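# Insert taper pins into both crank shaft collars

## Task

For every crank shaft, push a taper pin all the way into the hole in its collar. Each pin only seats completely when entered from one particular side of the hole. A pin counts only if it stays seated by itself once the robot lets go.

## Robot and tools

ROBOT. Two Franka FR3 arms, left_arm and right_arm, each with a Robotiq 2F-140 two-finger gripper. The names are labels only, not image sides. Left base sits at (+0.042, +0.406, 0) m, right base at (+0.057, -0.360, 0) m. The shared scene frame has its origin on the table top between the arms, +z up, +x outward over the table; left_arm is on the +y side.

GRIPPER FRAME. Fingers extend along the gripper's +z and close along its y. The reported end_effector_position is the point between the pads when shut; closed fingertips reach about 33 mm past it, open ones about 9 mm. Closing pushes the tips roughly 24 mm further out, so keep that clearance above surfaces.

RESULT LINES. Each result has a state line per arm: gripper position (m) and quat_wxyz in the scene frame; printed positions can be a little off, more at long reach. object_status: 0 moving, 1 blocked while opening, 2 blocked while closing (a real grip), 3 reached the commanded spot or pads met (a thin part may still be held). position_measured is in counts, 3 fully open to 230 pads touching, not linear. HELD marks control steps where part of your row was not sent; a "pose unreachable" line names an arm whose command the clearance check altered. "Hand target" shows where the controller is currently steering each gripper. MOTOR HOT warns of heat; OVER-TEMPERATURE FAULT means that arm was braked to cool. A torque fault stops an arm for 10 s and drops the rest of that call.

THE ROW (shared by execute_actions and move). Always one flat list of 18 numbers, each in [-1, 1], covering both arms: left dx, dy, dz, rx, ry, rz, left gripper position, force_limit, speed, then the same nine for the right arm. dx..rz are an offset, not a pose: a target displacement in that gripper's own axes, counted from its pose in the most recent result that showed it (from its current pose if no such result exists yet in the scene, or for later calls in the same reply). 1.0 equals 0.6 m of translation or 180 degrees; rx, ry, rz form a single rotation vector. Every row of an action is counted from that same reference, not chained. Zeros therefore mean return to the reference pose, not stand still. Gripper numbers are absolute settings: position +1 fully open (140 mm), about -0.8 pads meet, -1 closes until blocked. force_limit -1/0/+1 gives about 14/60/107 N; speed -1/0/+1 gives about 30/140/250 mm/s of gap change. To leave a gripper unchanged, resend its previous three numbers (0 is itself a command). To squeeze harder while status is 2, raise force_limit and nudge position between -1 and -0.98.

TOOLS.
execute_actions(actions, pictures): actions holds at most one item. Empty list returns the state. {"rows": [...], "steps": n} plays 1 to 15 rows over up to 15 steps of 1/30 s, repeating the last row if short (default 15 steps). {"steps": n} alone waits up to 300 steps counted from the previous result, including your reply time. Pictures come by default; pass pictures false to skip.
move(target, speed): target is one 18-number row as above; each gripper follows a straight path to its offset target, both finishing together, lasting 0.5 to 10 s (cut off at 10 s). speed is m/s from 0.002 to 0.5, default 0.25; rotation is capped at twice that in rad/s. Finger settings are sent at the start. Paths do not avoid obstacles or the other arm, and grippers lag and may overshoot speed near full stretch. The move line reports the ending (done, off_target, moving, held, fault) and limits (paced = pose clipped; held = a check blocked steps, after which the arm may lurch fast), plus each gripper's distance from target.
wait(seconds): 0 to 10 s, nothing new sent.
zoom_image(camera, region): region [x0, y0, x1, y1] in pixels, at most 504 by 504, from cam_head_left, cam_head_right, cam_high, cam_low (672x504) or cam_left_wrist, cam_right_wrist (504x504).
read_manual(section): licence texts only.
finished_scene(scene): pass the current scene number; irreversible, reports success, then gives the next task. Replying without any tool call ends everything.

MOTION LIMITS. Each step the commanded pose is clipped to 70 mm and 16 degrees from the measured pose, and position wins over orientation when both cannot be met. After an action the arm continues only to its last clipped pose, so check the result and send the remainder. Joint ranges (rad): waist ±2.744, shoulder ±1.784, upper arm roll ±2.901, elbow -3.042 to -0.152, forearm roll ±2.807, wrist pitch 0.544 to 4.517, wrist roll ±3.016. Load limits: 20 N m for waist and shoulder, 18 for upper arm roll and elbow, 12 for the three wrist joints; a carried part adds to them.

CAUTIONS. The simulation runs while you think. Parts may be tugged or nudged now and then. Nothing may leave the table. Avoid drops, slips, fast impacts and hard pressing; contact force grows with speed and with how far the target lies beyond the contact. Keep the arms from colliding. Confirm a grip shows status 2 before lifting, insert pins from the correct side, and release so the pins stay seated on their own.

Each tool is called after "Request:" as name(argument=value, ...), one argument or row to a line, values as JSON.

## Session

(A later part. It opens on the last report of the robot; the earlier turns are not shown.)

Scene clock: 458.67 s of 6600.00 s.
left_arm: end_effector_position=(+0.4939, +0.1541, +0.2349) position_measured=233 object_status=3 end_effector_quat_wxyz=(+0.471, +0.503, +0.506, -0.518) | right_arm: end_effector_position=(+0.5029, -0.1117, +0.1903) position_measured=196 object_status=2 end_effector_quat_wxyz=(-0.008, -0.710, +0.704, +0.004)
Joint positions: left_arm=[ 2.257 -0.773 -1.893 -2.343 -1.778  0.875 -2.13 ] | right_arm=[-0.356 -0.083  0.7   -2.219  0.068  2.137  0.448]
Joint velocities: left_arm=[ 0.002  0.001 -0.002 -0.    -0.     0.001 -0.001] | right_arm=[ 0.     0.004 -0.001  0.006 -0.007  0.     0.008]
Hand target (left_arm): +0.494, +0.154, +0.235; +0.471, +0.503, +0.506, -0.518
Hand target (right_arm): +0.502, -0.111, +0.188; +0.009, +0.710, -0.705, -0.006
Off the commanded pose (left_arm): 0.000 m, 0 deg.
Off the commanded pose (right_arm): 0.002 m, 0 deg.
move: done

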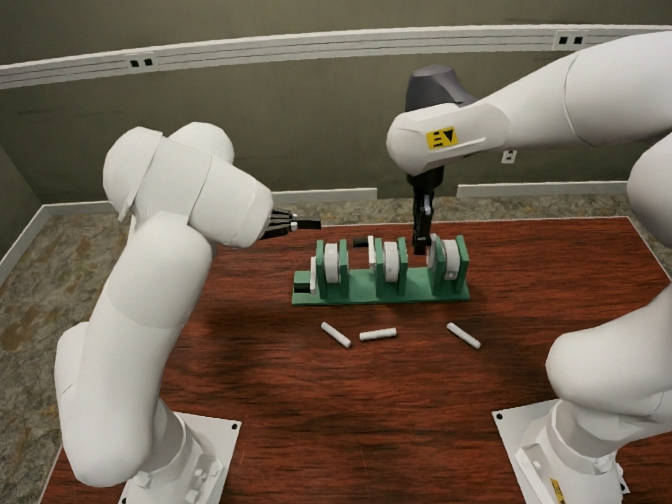

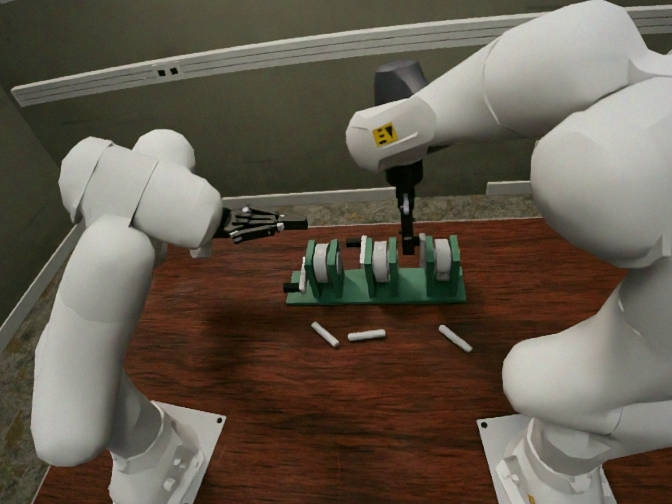

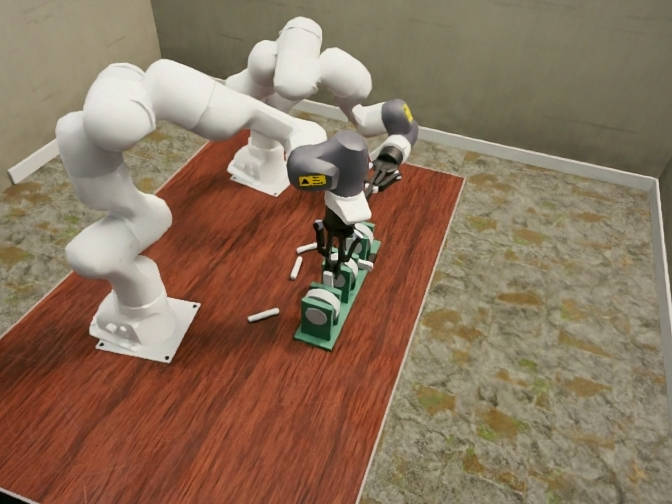

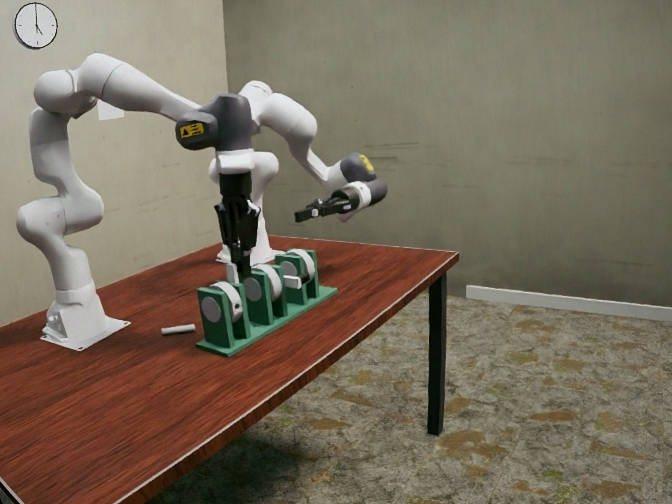

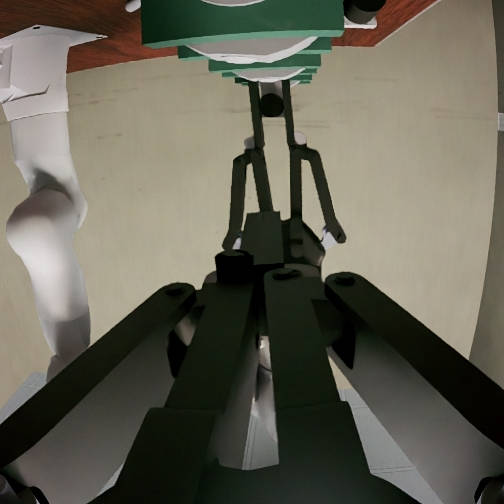

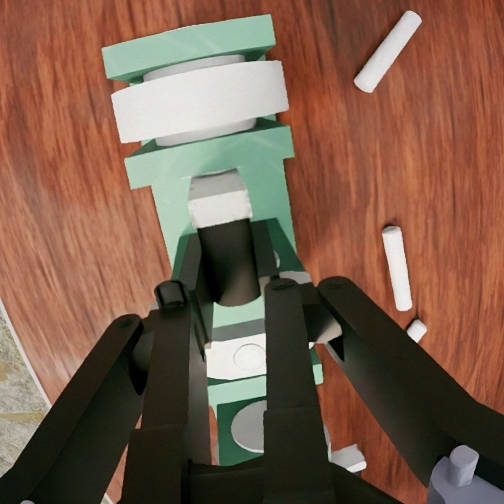

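Request:
move(
  target=[0,0,0,0,0,0,-0.85,0,0, 0,-0.0635,0.013,0,0,0,-0.98,-0.6,-0.6],
  speed=0.03,
)

Request:
move(
  target=[0,0,0,0,0,0,-0.85,0,0, 0,-0.044,0.041,0,0,0,-0.98,-0.6,-0.6],
  speed=0.03,
)

Scene clock: 465.17 s of 6600.00 s.
left_arm: end_effector_position=(+0.4939, +0.1541, +0.2349) position_measured=233 object_status=3 end_effector_quat_wxyz=(+0.471, +0.503, +0.506, -0.518) | right_arm: end_effector_position=(+0.5397, -0.1124, +0.1810) position_measured=196 object_status=2 end_effector_quat_wxyz=(-0.008, -0.710, +0.704, +0.005)
Joint positions: left_arm=[ 2.257 -0.773 -1.893 -2.343 -1.778  0.875 -2.13 ] | right_arm=[-0.366  0.054  0.695 -2.117 -0.035  2.139  0.491]
Joint velocities: left_arm=[ 0.     0.    -0.001 -0.001  0.002 -0.    -0.001] | right_arm=[-0.     0.007 -0.002  0.003 -0.005 -0.     0.01 ]
Hand target (left_arm): +0.494, +0.154, +0.235; +0.471, +0.503, +0.506, -0.518
Hand target (right_arm): +0.541, -0.112, +0.181; +0.008, +0.709, -0.705, -0.004
Off the commanded pose (left_arm): 0.000 m, 0 deg.
Off the commanded pose (right_arm): 0.002 m, 0 deg.
After step 90, 1.93 s passed at rest.
move: done

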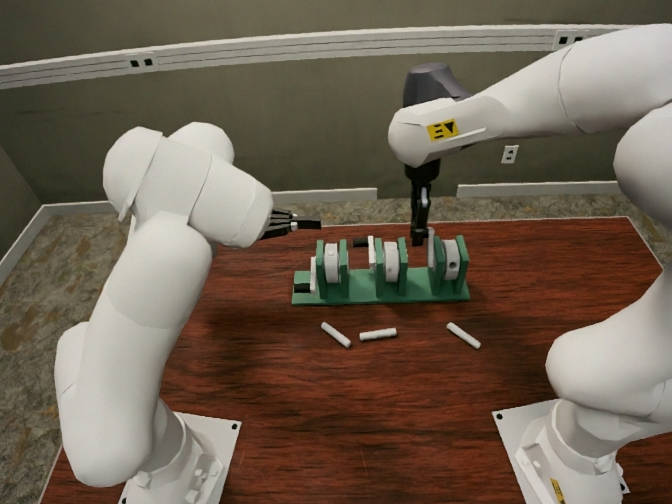

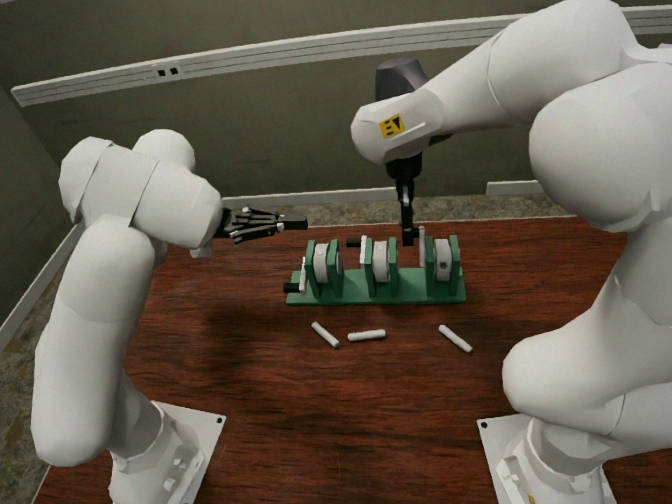

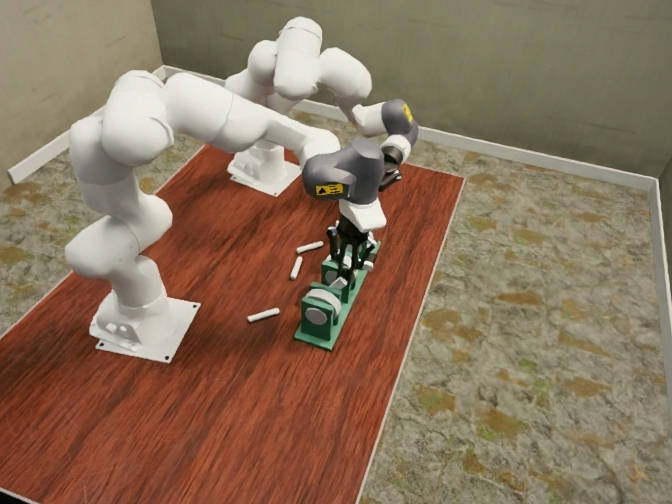

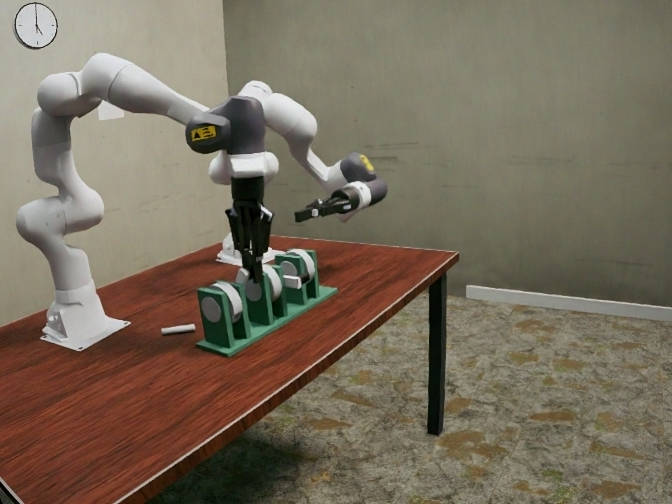

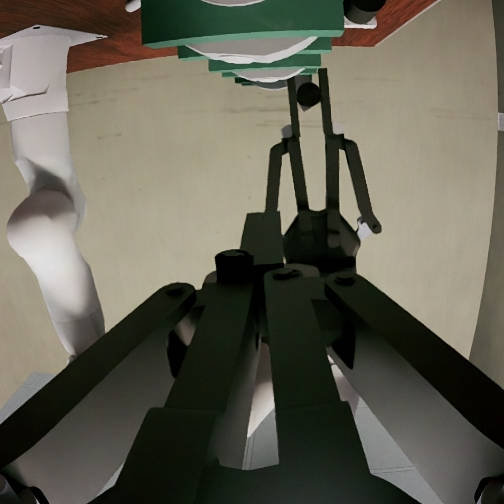

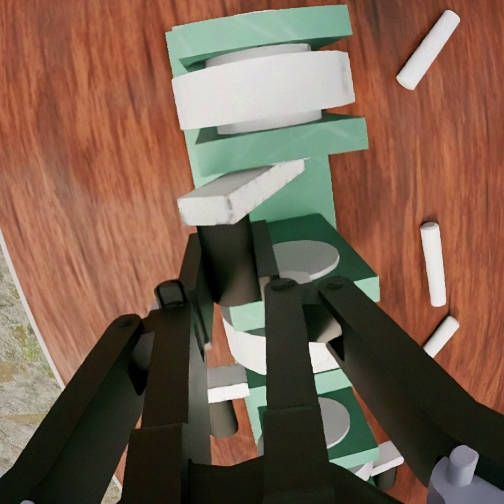

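Scene clock: 466.67 s of 6600.00 s.
left_arm: end_effector_position=(+0.4939, +0.1541, +0.2349) position_measured=233 object_status=3 end_effector_quat_wxyz=(+0.471, +0.503, +0.506, -0.518) | right_arm: end_effector_position=(+0.5653, -0.1129, +0.1559) position_measured=196 object_status=2 end_effector_quat_wxyz=(-0.008, -0.709, +0.705, +0.006)
Joint positions: left_arm=[ 2.257 -0.773 -1.893 -2.343 -1.778  0.875 -2.13 ] | right_arm=[-0.364  0.173  0.686 -2.063 -0.125  2.175  0.532]
Joint velocities: left_arm=[ 0.    -0.001  0.    -0.     0.001 -0.001 -0.   ] | right_arm=[ 0.001  0.003  0.002  0.001 -0.008  0.001  0.01 ]
Hand target (left_arm): +0.494, +0.154, +0.235; +0.471, +0.503, +0.506, -0.518
Hand target (right_arm): +0.565, -0.113, +0.155; +0.009, +0.709, -0.705, -0.005
Off the commanded pose (left_arm): 0.000 m, 0 deg.
Off the commanded pose (right_arm): 0.001 m, 0 deg.
move: done

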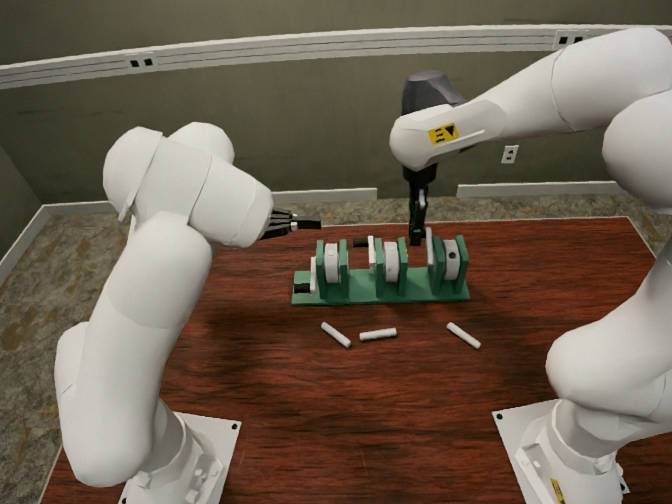

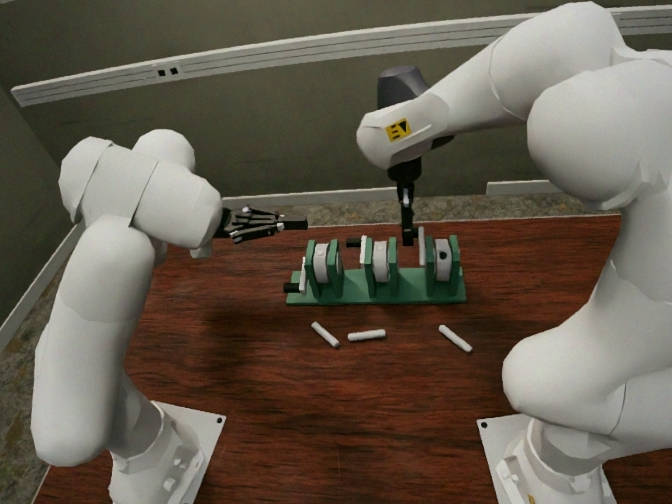

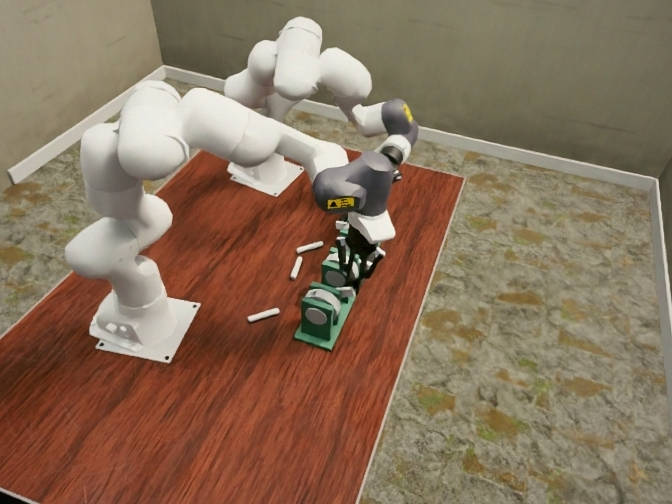

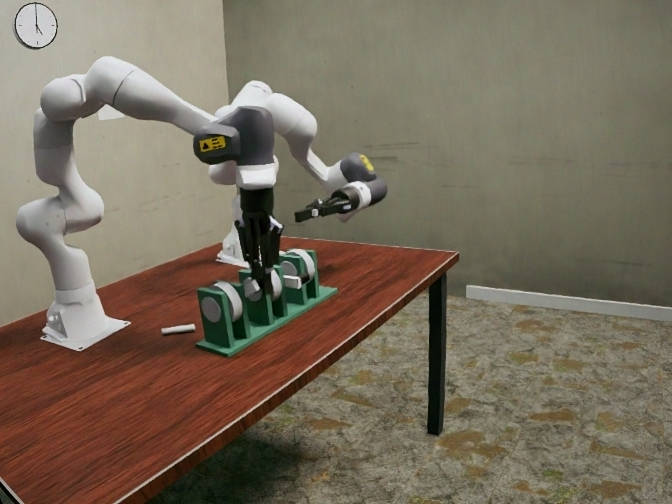

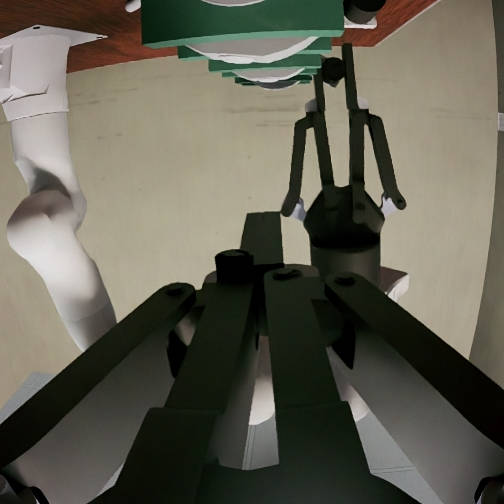

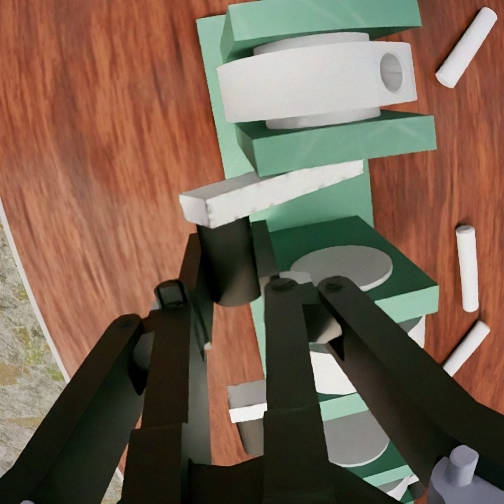

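Request:
move(
  target=[0,0,0,0,0,0,-0.85,0,0, 0,-0.018,0.0575,0,0,0,-0.98,-0.6,-0.6],
  speed=0.03,
)

Scene clock: 470.87 s of 6600.00 s.
left_arm: end_effector_position=(+0.4939, +0.1541, +0.2349) position_measured=233 object_status=3 end_effector_quat_wxyz=(+0.471, +0.503, +0.506, -0.518) | right_arm: end_effector_position=(+0.5756, -0.1132, +0.1221) position_measured=196 object_status=2 end_effector_quat_wxyz=(-0.006, -0.709, +0.705, +0.006)
Joint positions: left_arm=[ 2.257 -0.773 -1.893 -2.343 -1.778  0.875 -2.13 ] | right_arm=[-0.356  0.258  0.673 -2.062 -0.194  2.24   0.57 ]
Joint velocities: left_arm=[-0.002 -0.001 -0.     0.001 -0.001  0.001  0.001] | right_arm=[ 0.001  0.002 -0.    -0.001 -0.005  0.001  0.01 ]
Hand target (left_arm): +0.494, +0.154, +0.235; +0.471, +0.503, +0.506, -0.518
Hand target (right_arm): +0.575, -0.113, +0.121; +0.008, +0.709, -0.705, -0.006
Off the commanded pose (left_arm): 0.000 m, 0 deg.
Off the commanded pose (right_arm): 0.001 m, 0 deg.
move: done

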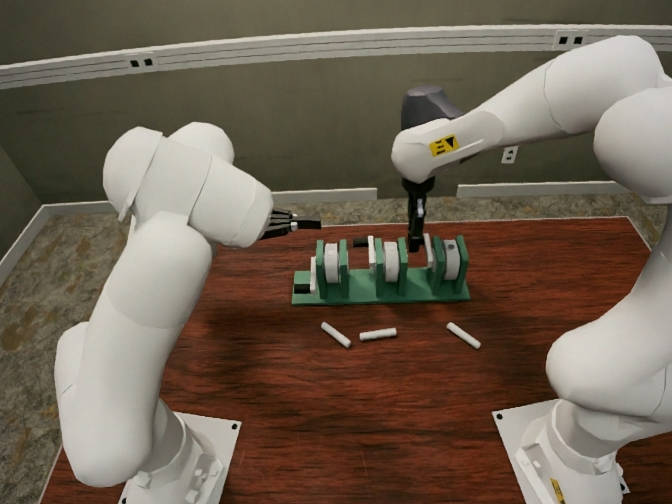

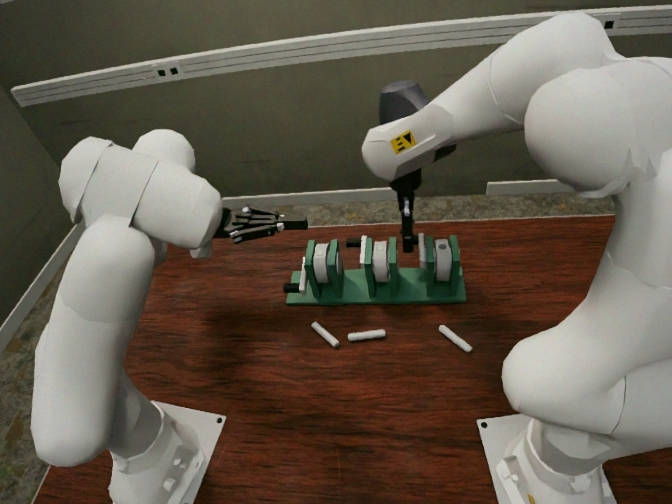

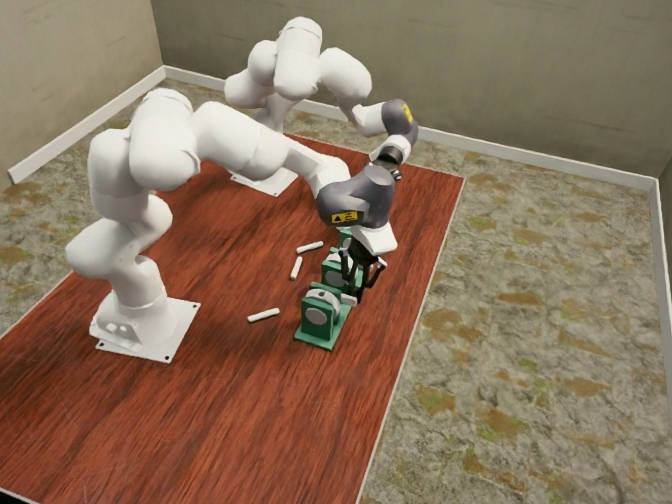

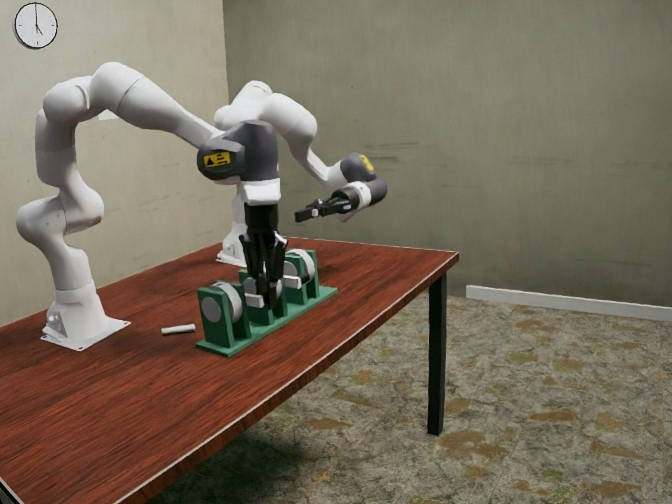

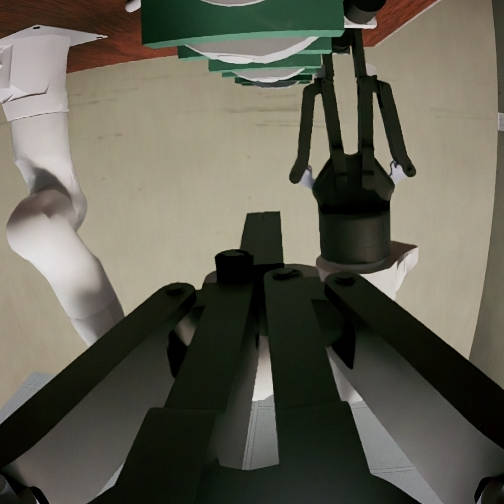

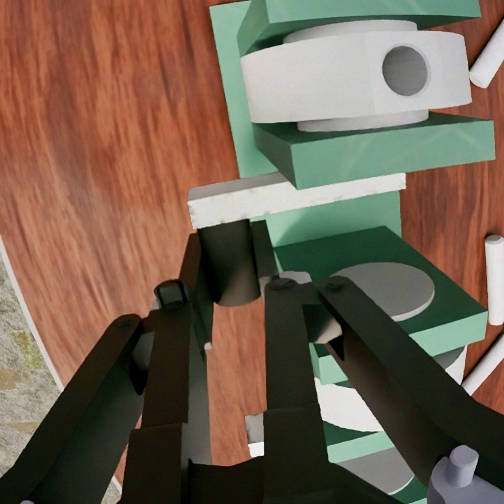

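Release, lift, and move so the camera looks down the hole.

Request:
move(
  target=[0,0,0,0,0,0,-0.85,0,0, 0,0,0,0,0,0,-0.4,0,-0.3],
  speed=0.05,
)

Request:
move(
  target=[0,0,0,0,0,0,-0.85,0,0, 0,0,-0.13,0,0,0,-0.4,0,-0.3],
  speed=0.1,
)

Request:
move(
  target=[0,0,0,0,0,0,-0.85,0,0, 0.012,0.088,-0.045,0,0,0,-0.4,0,-0.3],
  speed=0.1,
)

Scene clock: 475.87 s of 6600.00 s.
left_arm: end_effector_position=(+0.4939, +0.1541, +0.2349) position_measured=233 object_status=3 end_effector_quat_wxyz=(+0.471, +0.503, +0.506, -0.518) | right_arm: end_effector_position=(+0.5756, -0.1132, +0.1220) position_measured=179 object_status=3 end_effector_quat_wxyz=(-0.007, -0.709, +0.706, +0.006)
Joint positions: left_arm=[ 2.257 -0.773 -1.893 -2.343 -1.778  0.875 -2.13 ] | right_arm=[-0.355  0.258  0.673 -2.062 -0.195  2.24   0.572]
Joint velocities: left_arm=[-0.001  0.     0.001 -0.001 -0.002  0.     0.001] | right_arm=[ 0.001  0.    -0.001  0.     0.     0.001  0.001]
Hand target (left_arm): +0.494, +0.154, +0.235; +0.471, +0.503, +0.506, -0.518
Hand target (right_arm): +0.576, -0.113, +0.122; +0.006, +0.709, -0.705, -0.006
Off the commanded pose (left_arm): 0.000 m, 0 deg.
Off the commanded pose (right_arm): 0.000 m, 0 deg.
After step 90, 1.30 s passed at rest.
move: done

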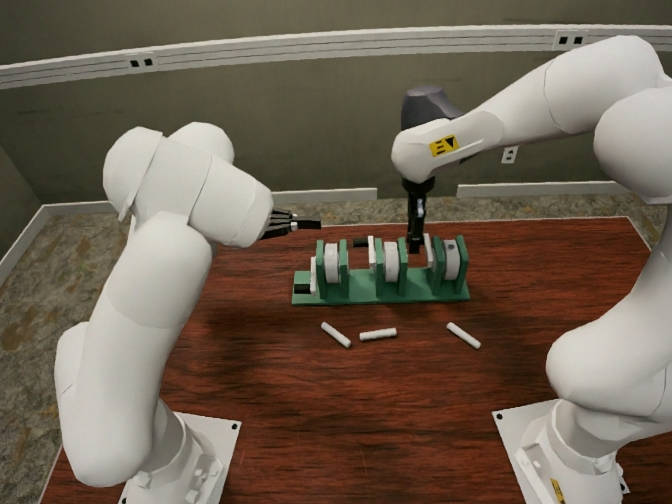

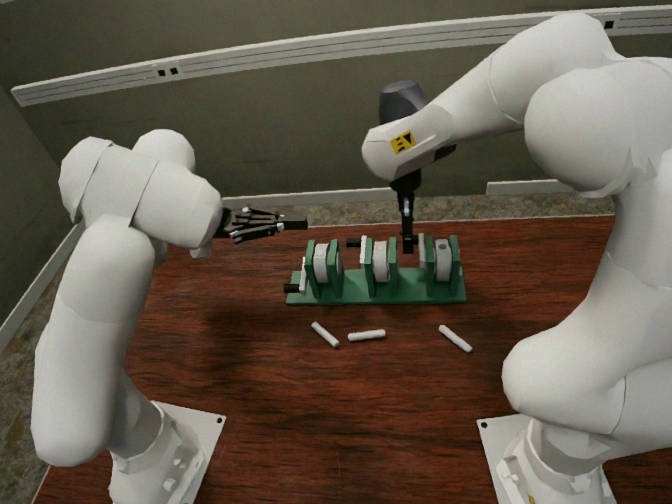

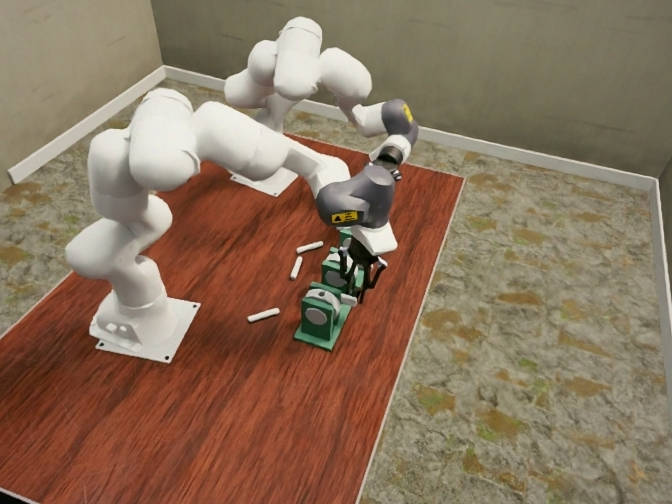

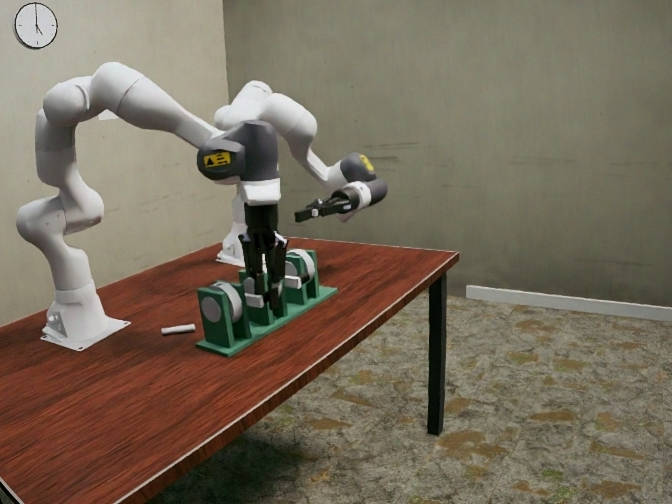

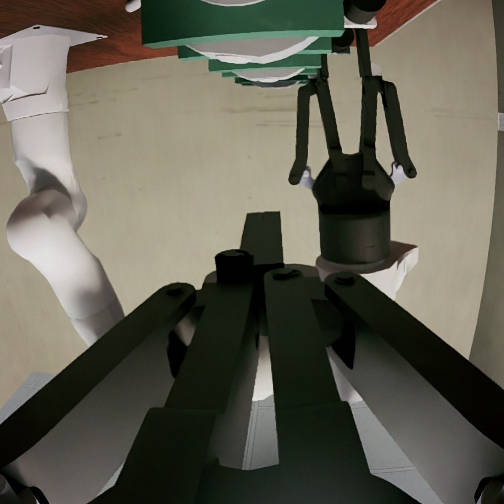

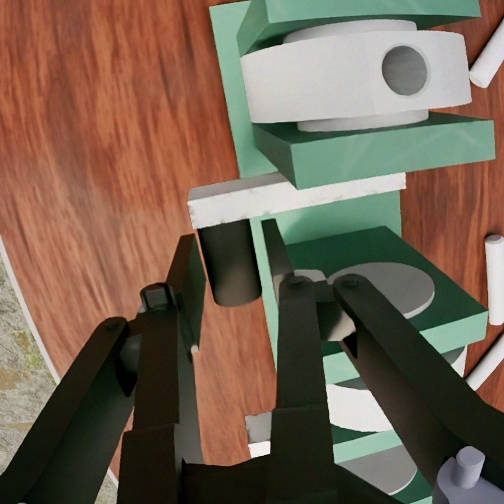

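Scene clock: 477.20 s of 6600.00 s.
left_arm: end_effector_position=(+0.4939, +0.1541, +0.2349) position_measured=233 object_status=3 end_effector_quat_wxyz=(+0.471, +0.503, +0.506, -0.518) | right_arm: end_effector_position=(+0.5783, -0.1121, +0.1996) position_measured=179 object_status=3 end_effector_quat_wxyz=(-0.006, -0.707, +0.707, +0.005)
Joint positions: left_arm=[ 2.257 -0.773 -1.893 -2.343 -1.778  0.875 -2.13 ] | right_arm=[-0.376  0.152  0.696 -1.967 -0.105  2.069  0.517]
Joint velocities: left_arm=[-0.001  0.     0.    -0.     0.    -0.001 -0.001] | right_arm=[-0.     0.     0.001 -0.     0.001 -0.011 -0.011]
Hand target (left_arm): +0.494, +0.154, +0.235; +0.471, +0.503, +0.506, -0.518
Hand target (right_arm): +0.578, -0.112, +0.200; +0.006, +0.709, -0.705, -0.006
Off the commanded pose (left_arm): 0.000 m, 0 deg.
Off the commanded pose (right_arm): 0.002 m, 0 deg.
move: done

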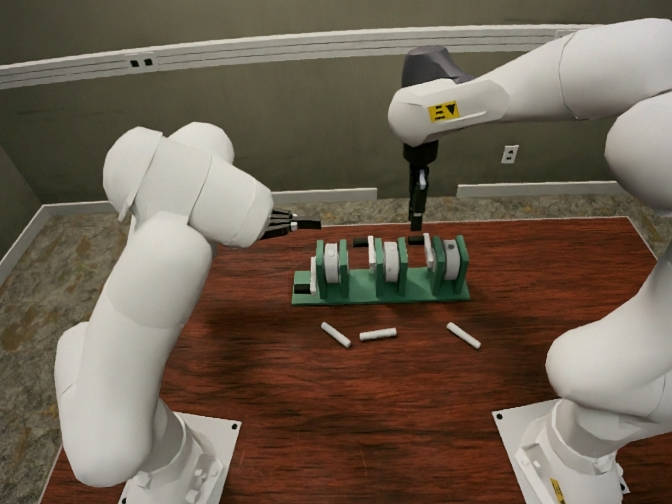

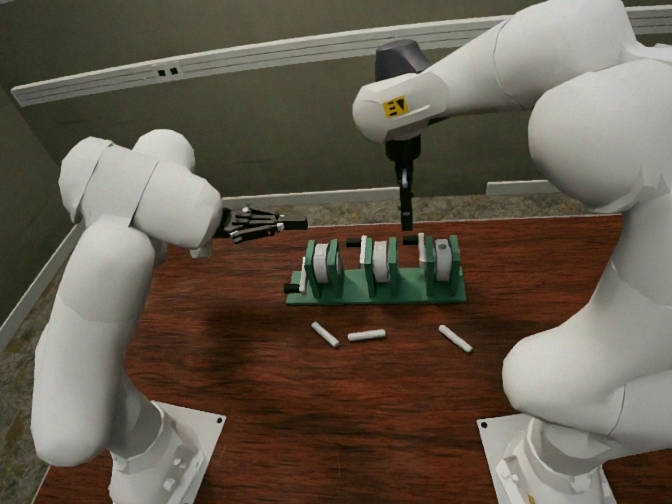

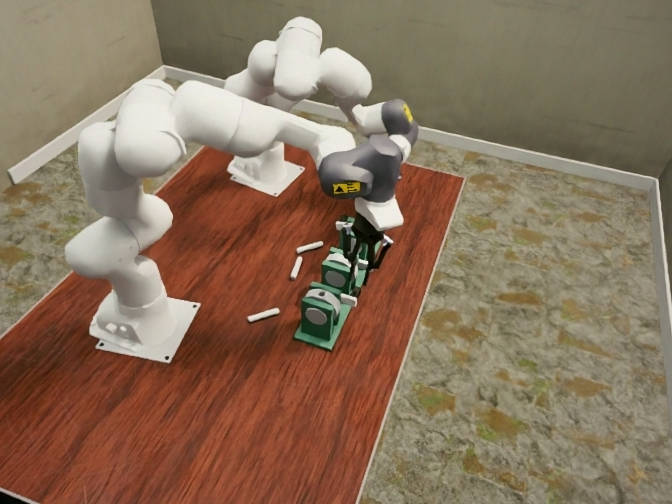

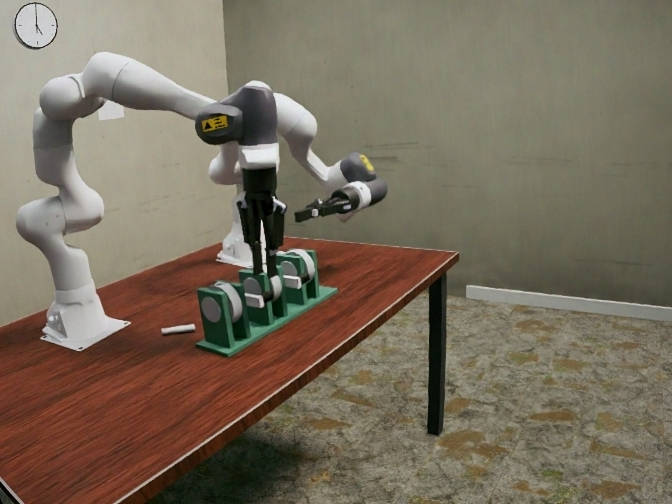

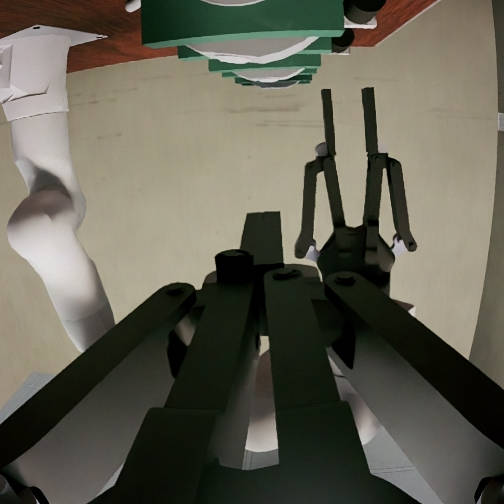

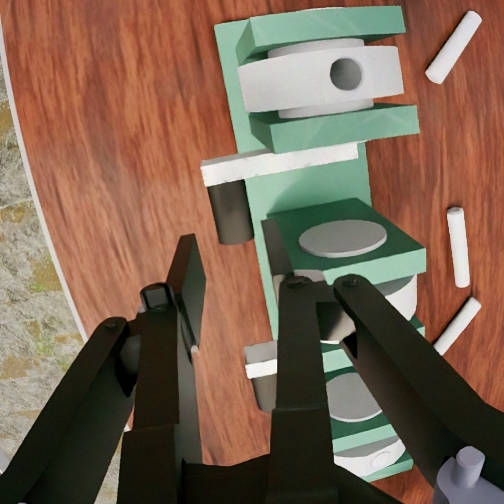

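Scene clock: 478.30 s of 6600.00 s.
left_arm: end_effector_position=(+0.4939, +0.1541, +0.2349) position_measured=233 object_status=3 end_effector_quat_wxyz=(+0.471, +0.503, +0.506, -0.518) | right_arm: end_effector_position=(+0.5273, -0.1163, +0.2297) position_measured=179 object_status=3 end_effector_quat_wxyz=(-0.004, -0.704, +0.710, +0.003)
Joint positions: left_arm=[ 2.257 -0.773 -1.893 -2.343 -1.778  0.875 -2.13 ] | right_arm=[-0.389 -0.069  0.702 -2.102  0.053  2.04   0.445]
Joint velocities: left_arm=[ 0.001 -0.002  0.    -0.001 -0.     0.    -0.001] | right_arm=[ 0.    -0.001  0.    -0.001  0.007 -0.002 -0.03 ]
Hand target (left_arm): +0.494, +0.154, +0.235; +0.471, +0.503, +0.506, -0.518
Hand target (right_arm): +0.526, -0.118, +0.229; +0.005, +0.707, -0.707, -0.004
Off the commanded pose (left_arm): 0.000 m, 0 deg.
Off the commanded pose (right_arm): 0.004 m, 0 deg.
move: off_target (right_arm)

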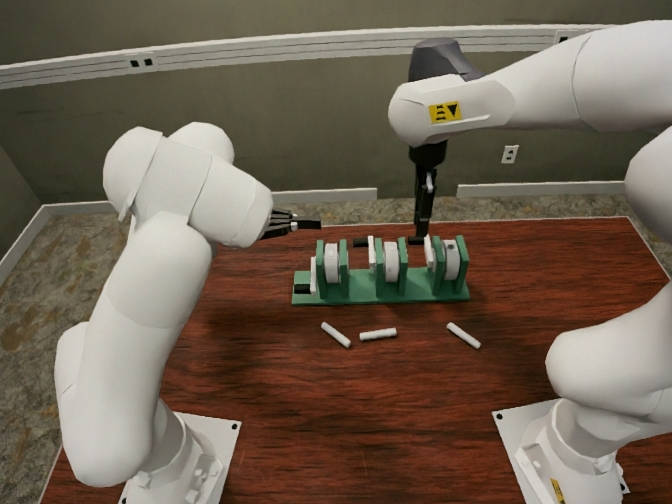

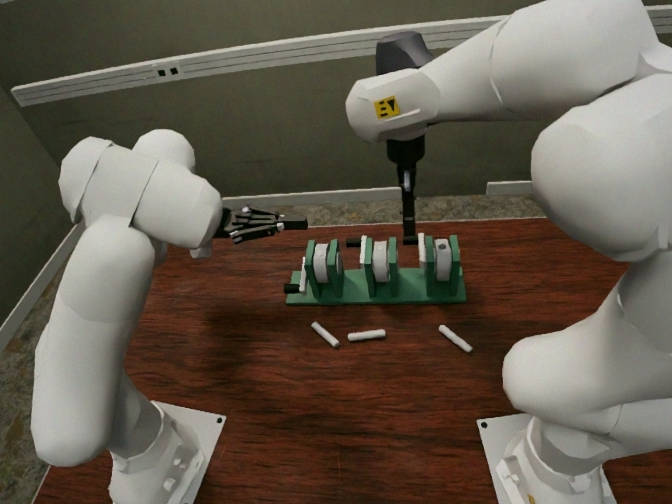

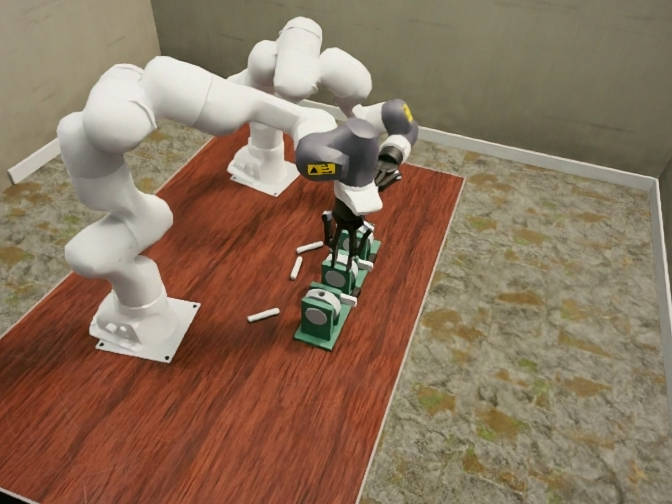

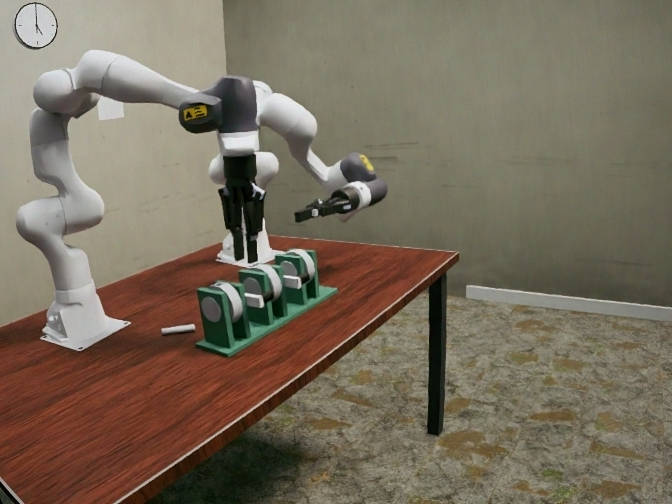

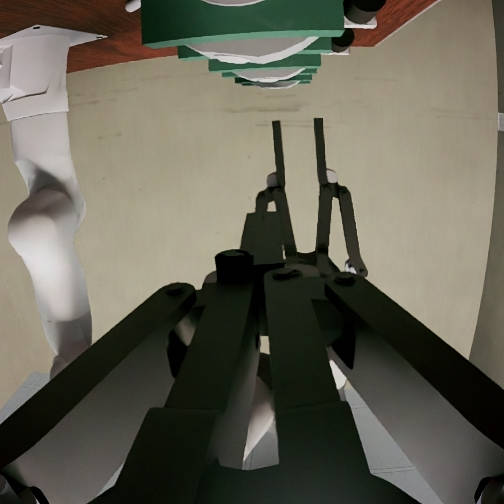

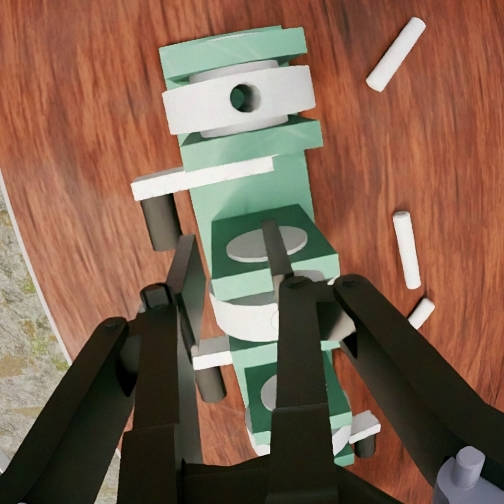

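Request:
zoom_image(
  camera="cam_right_wrist",
  region=[150, 0, 450, 200],
)

Region (150, 0, 450, 200) of cam_right_wrist's 504x504 image, scaled by 1.680, with more detail than that image has.

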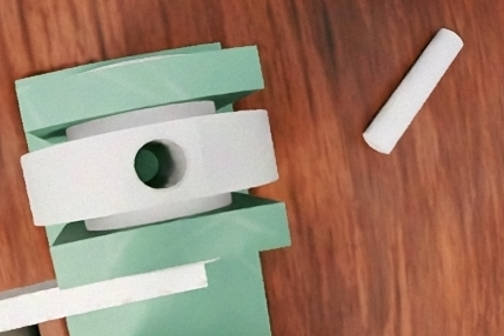

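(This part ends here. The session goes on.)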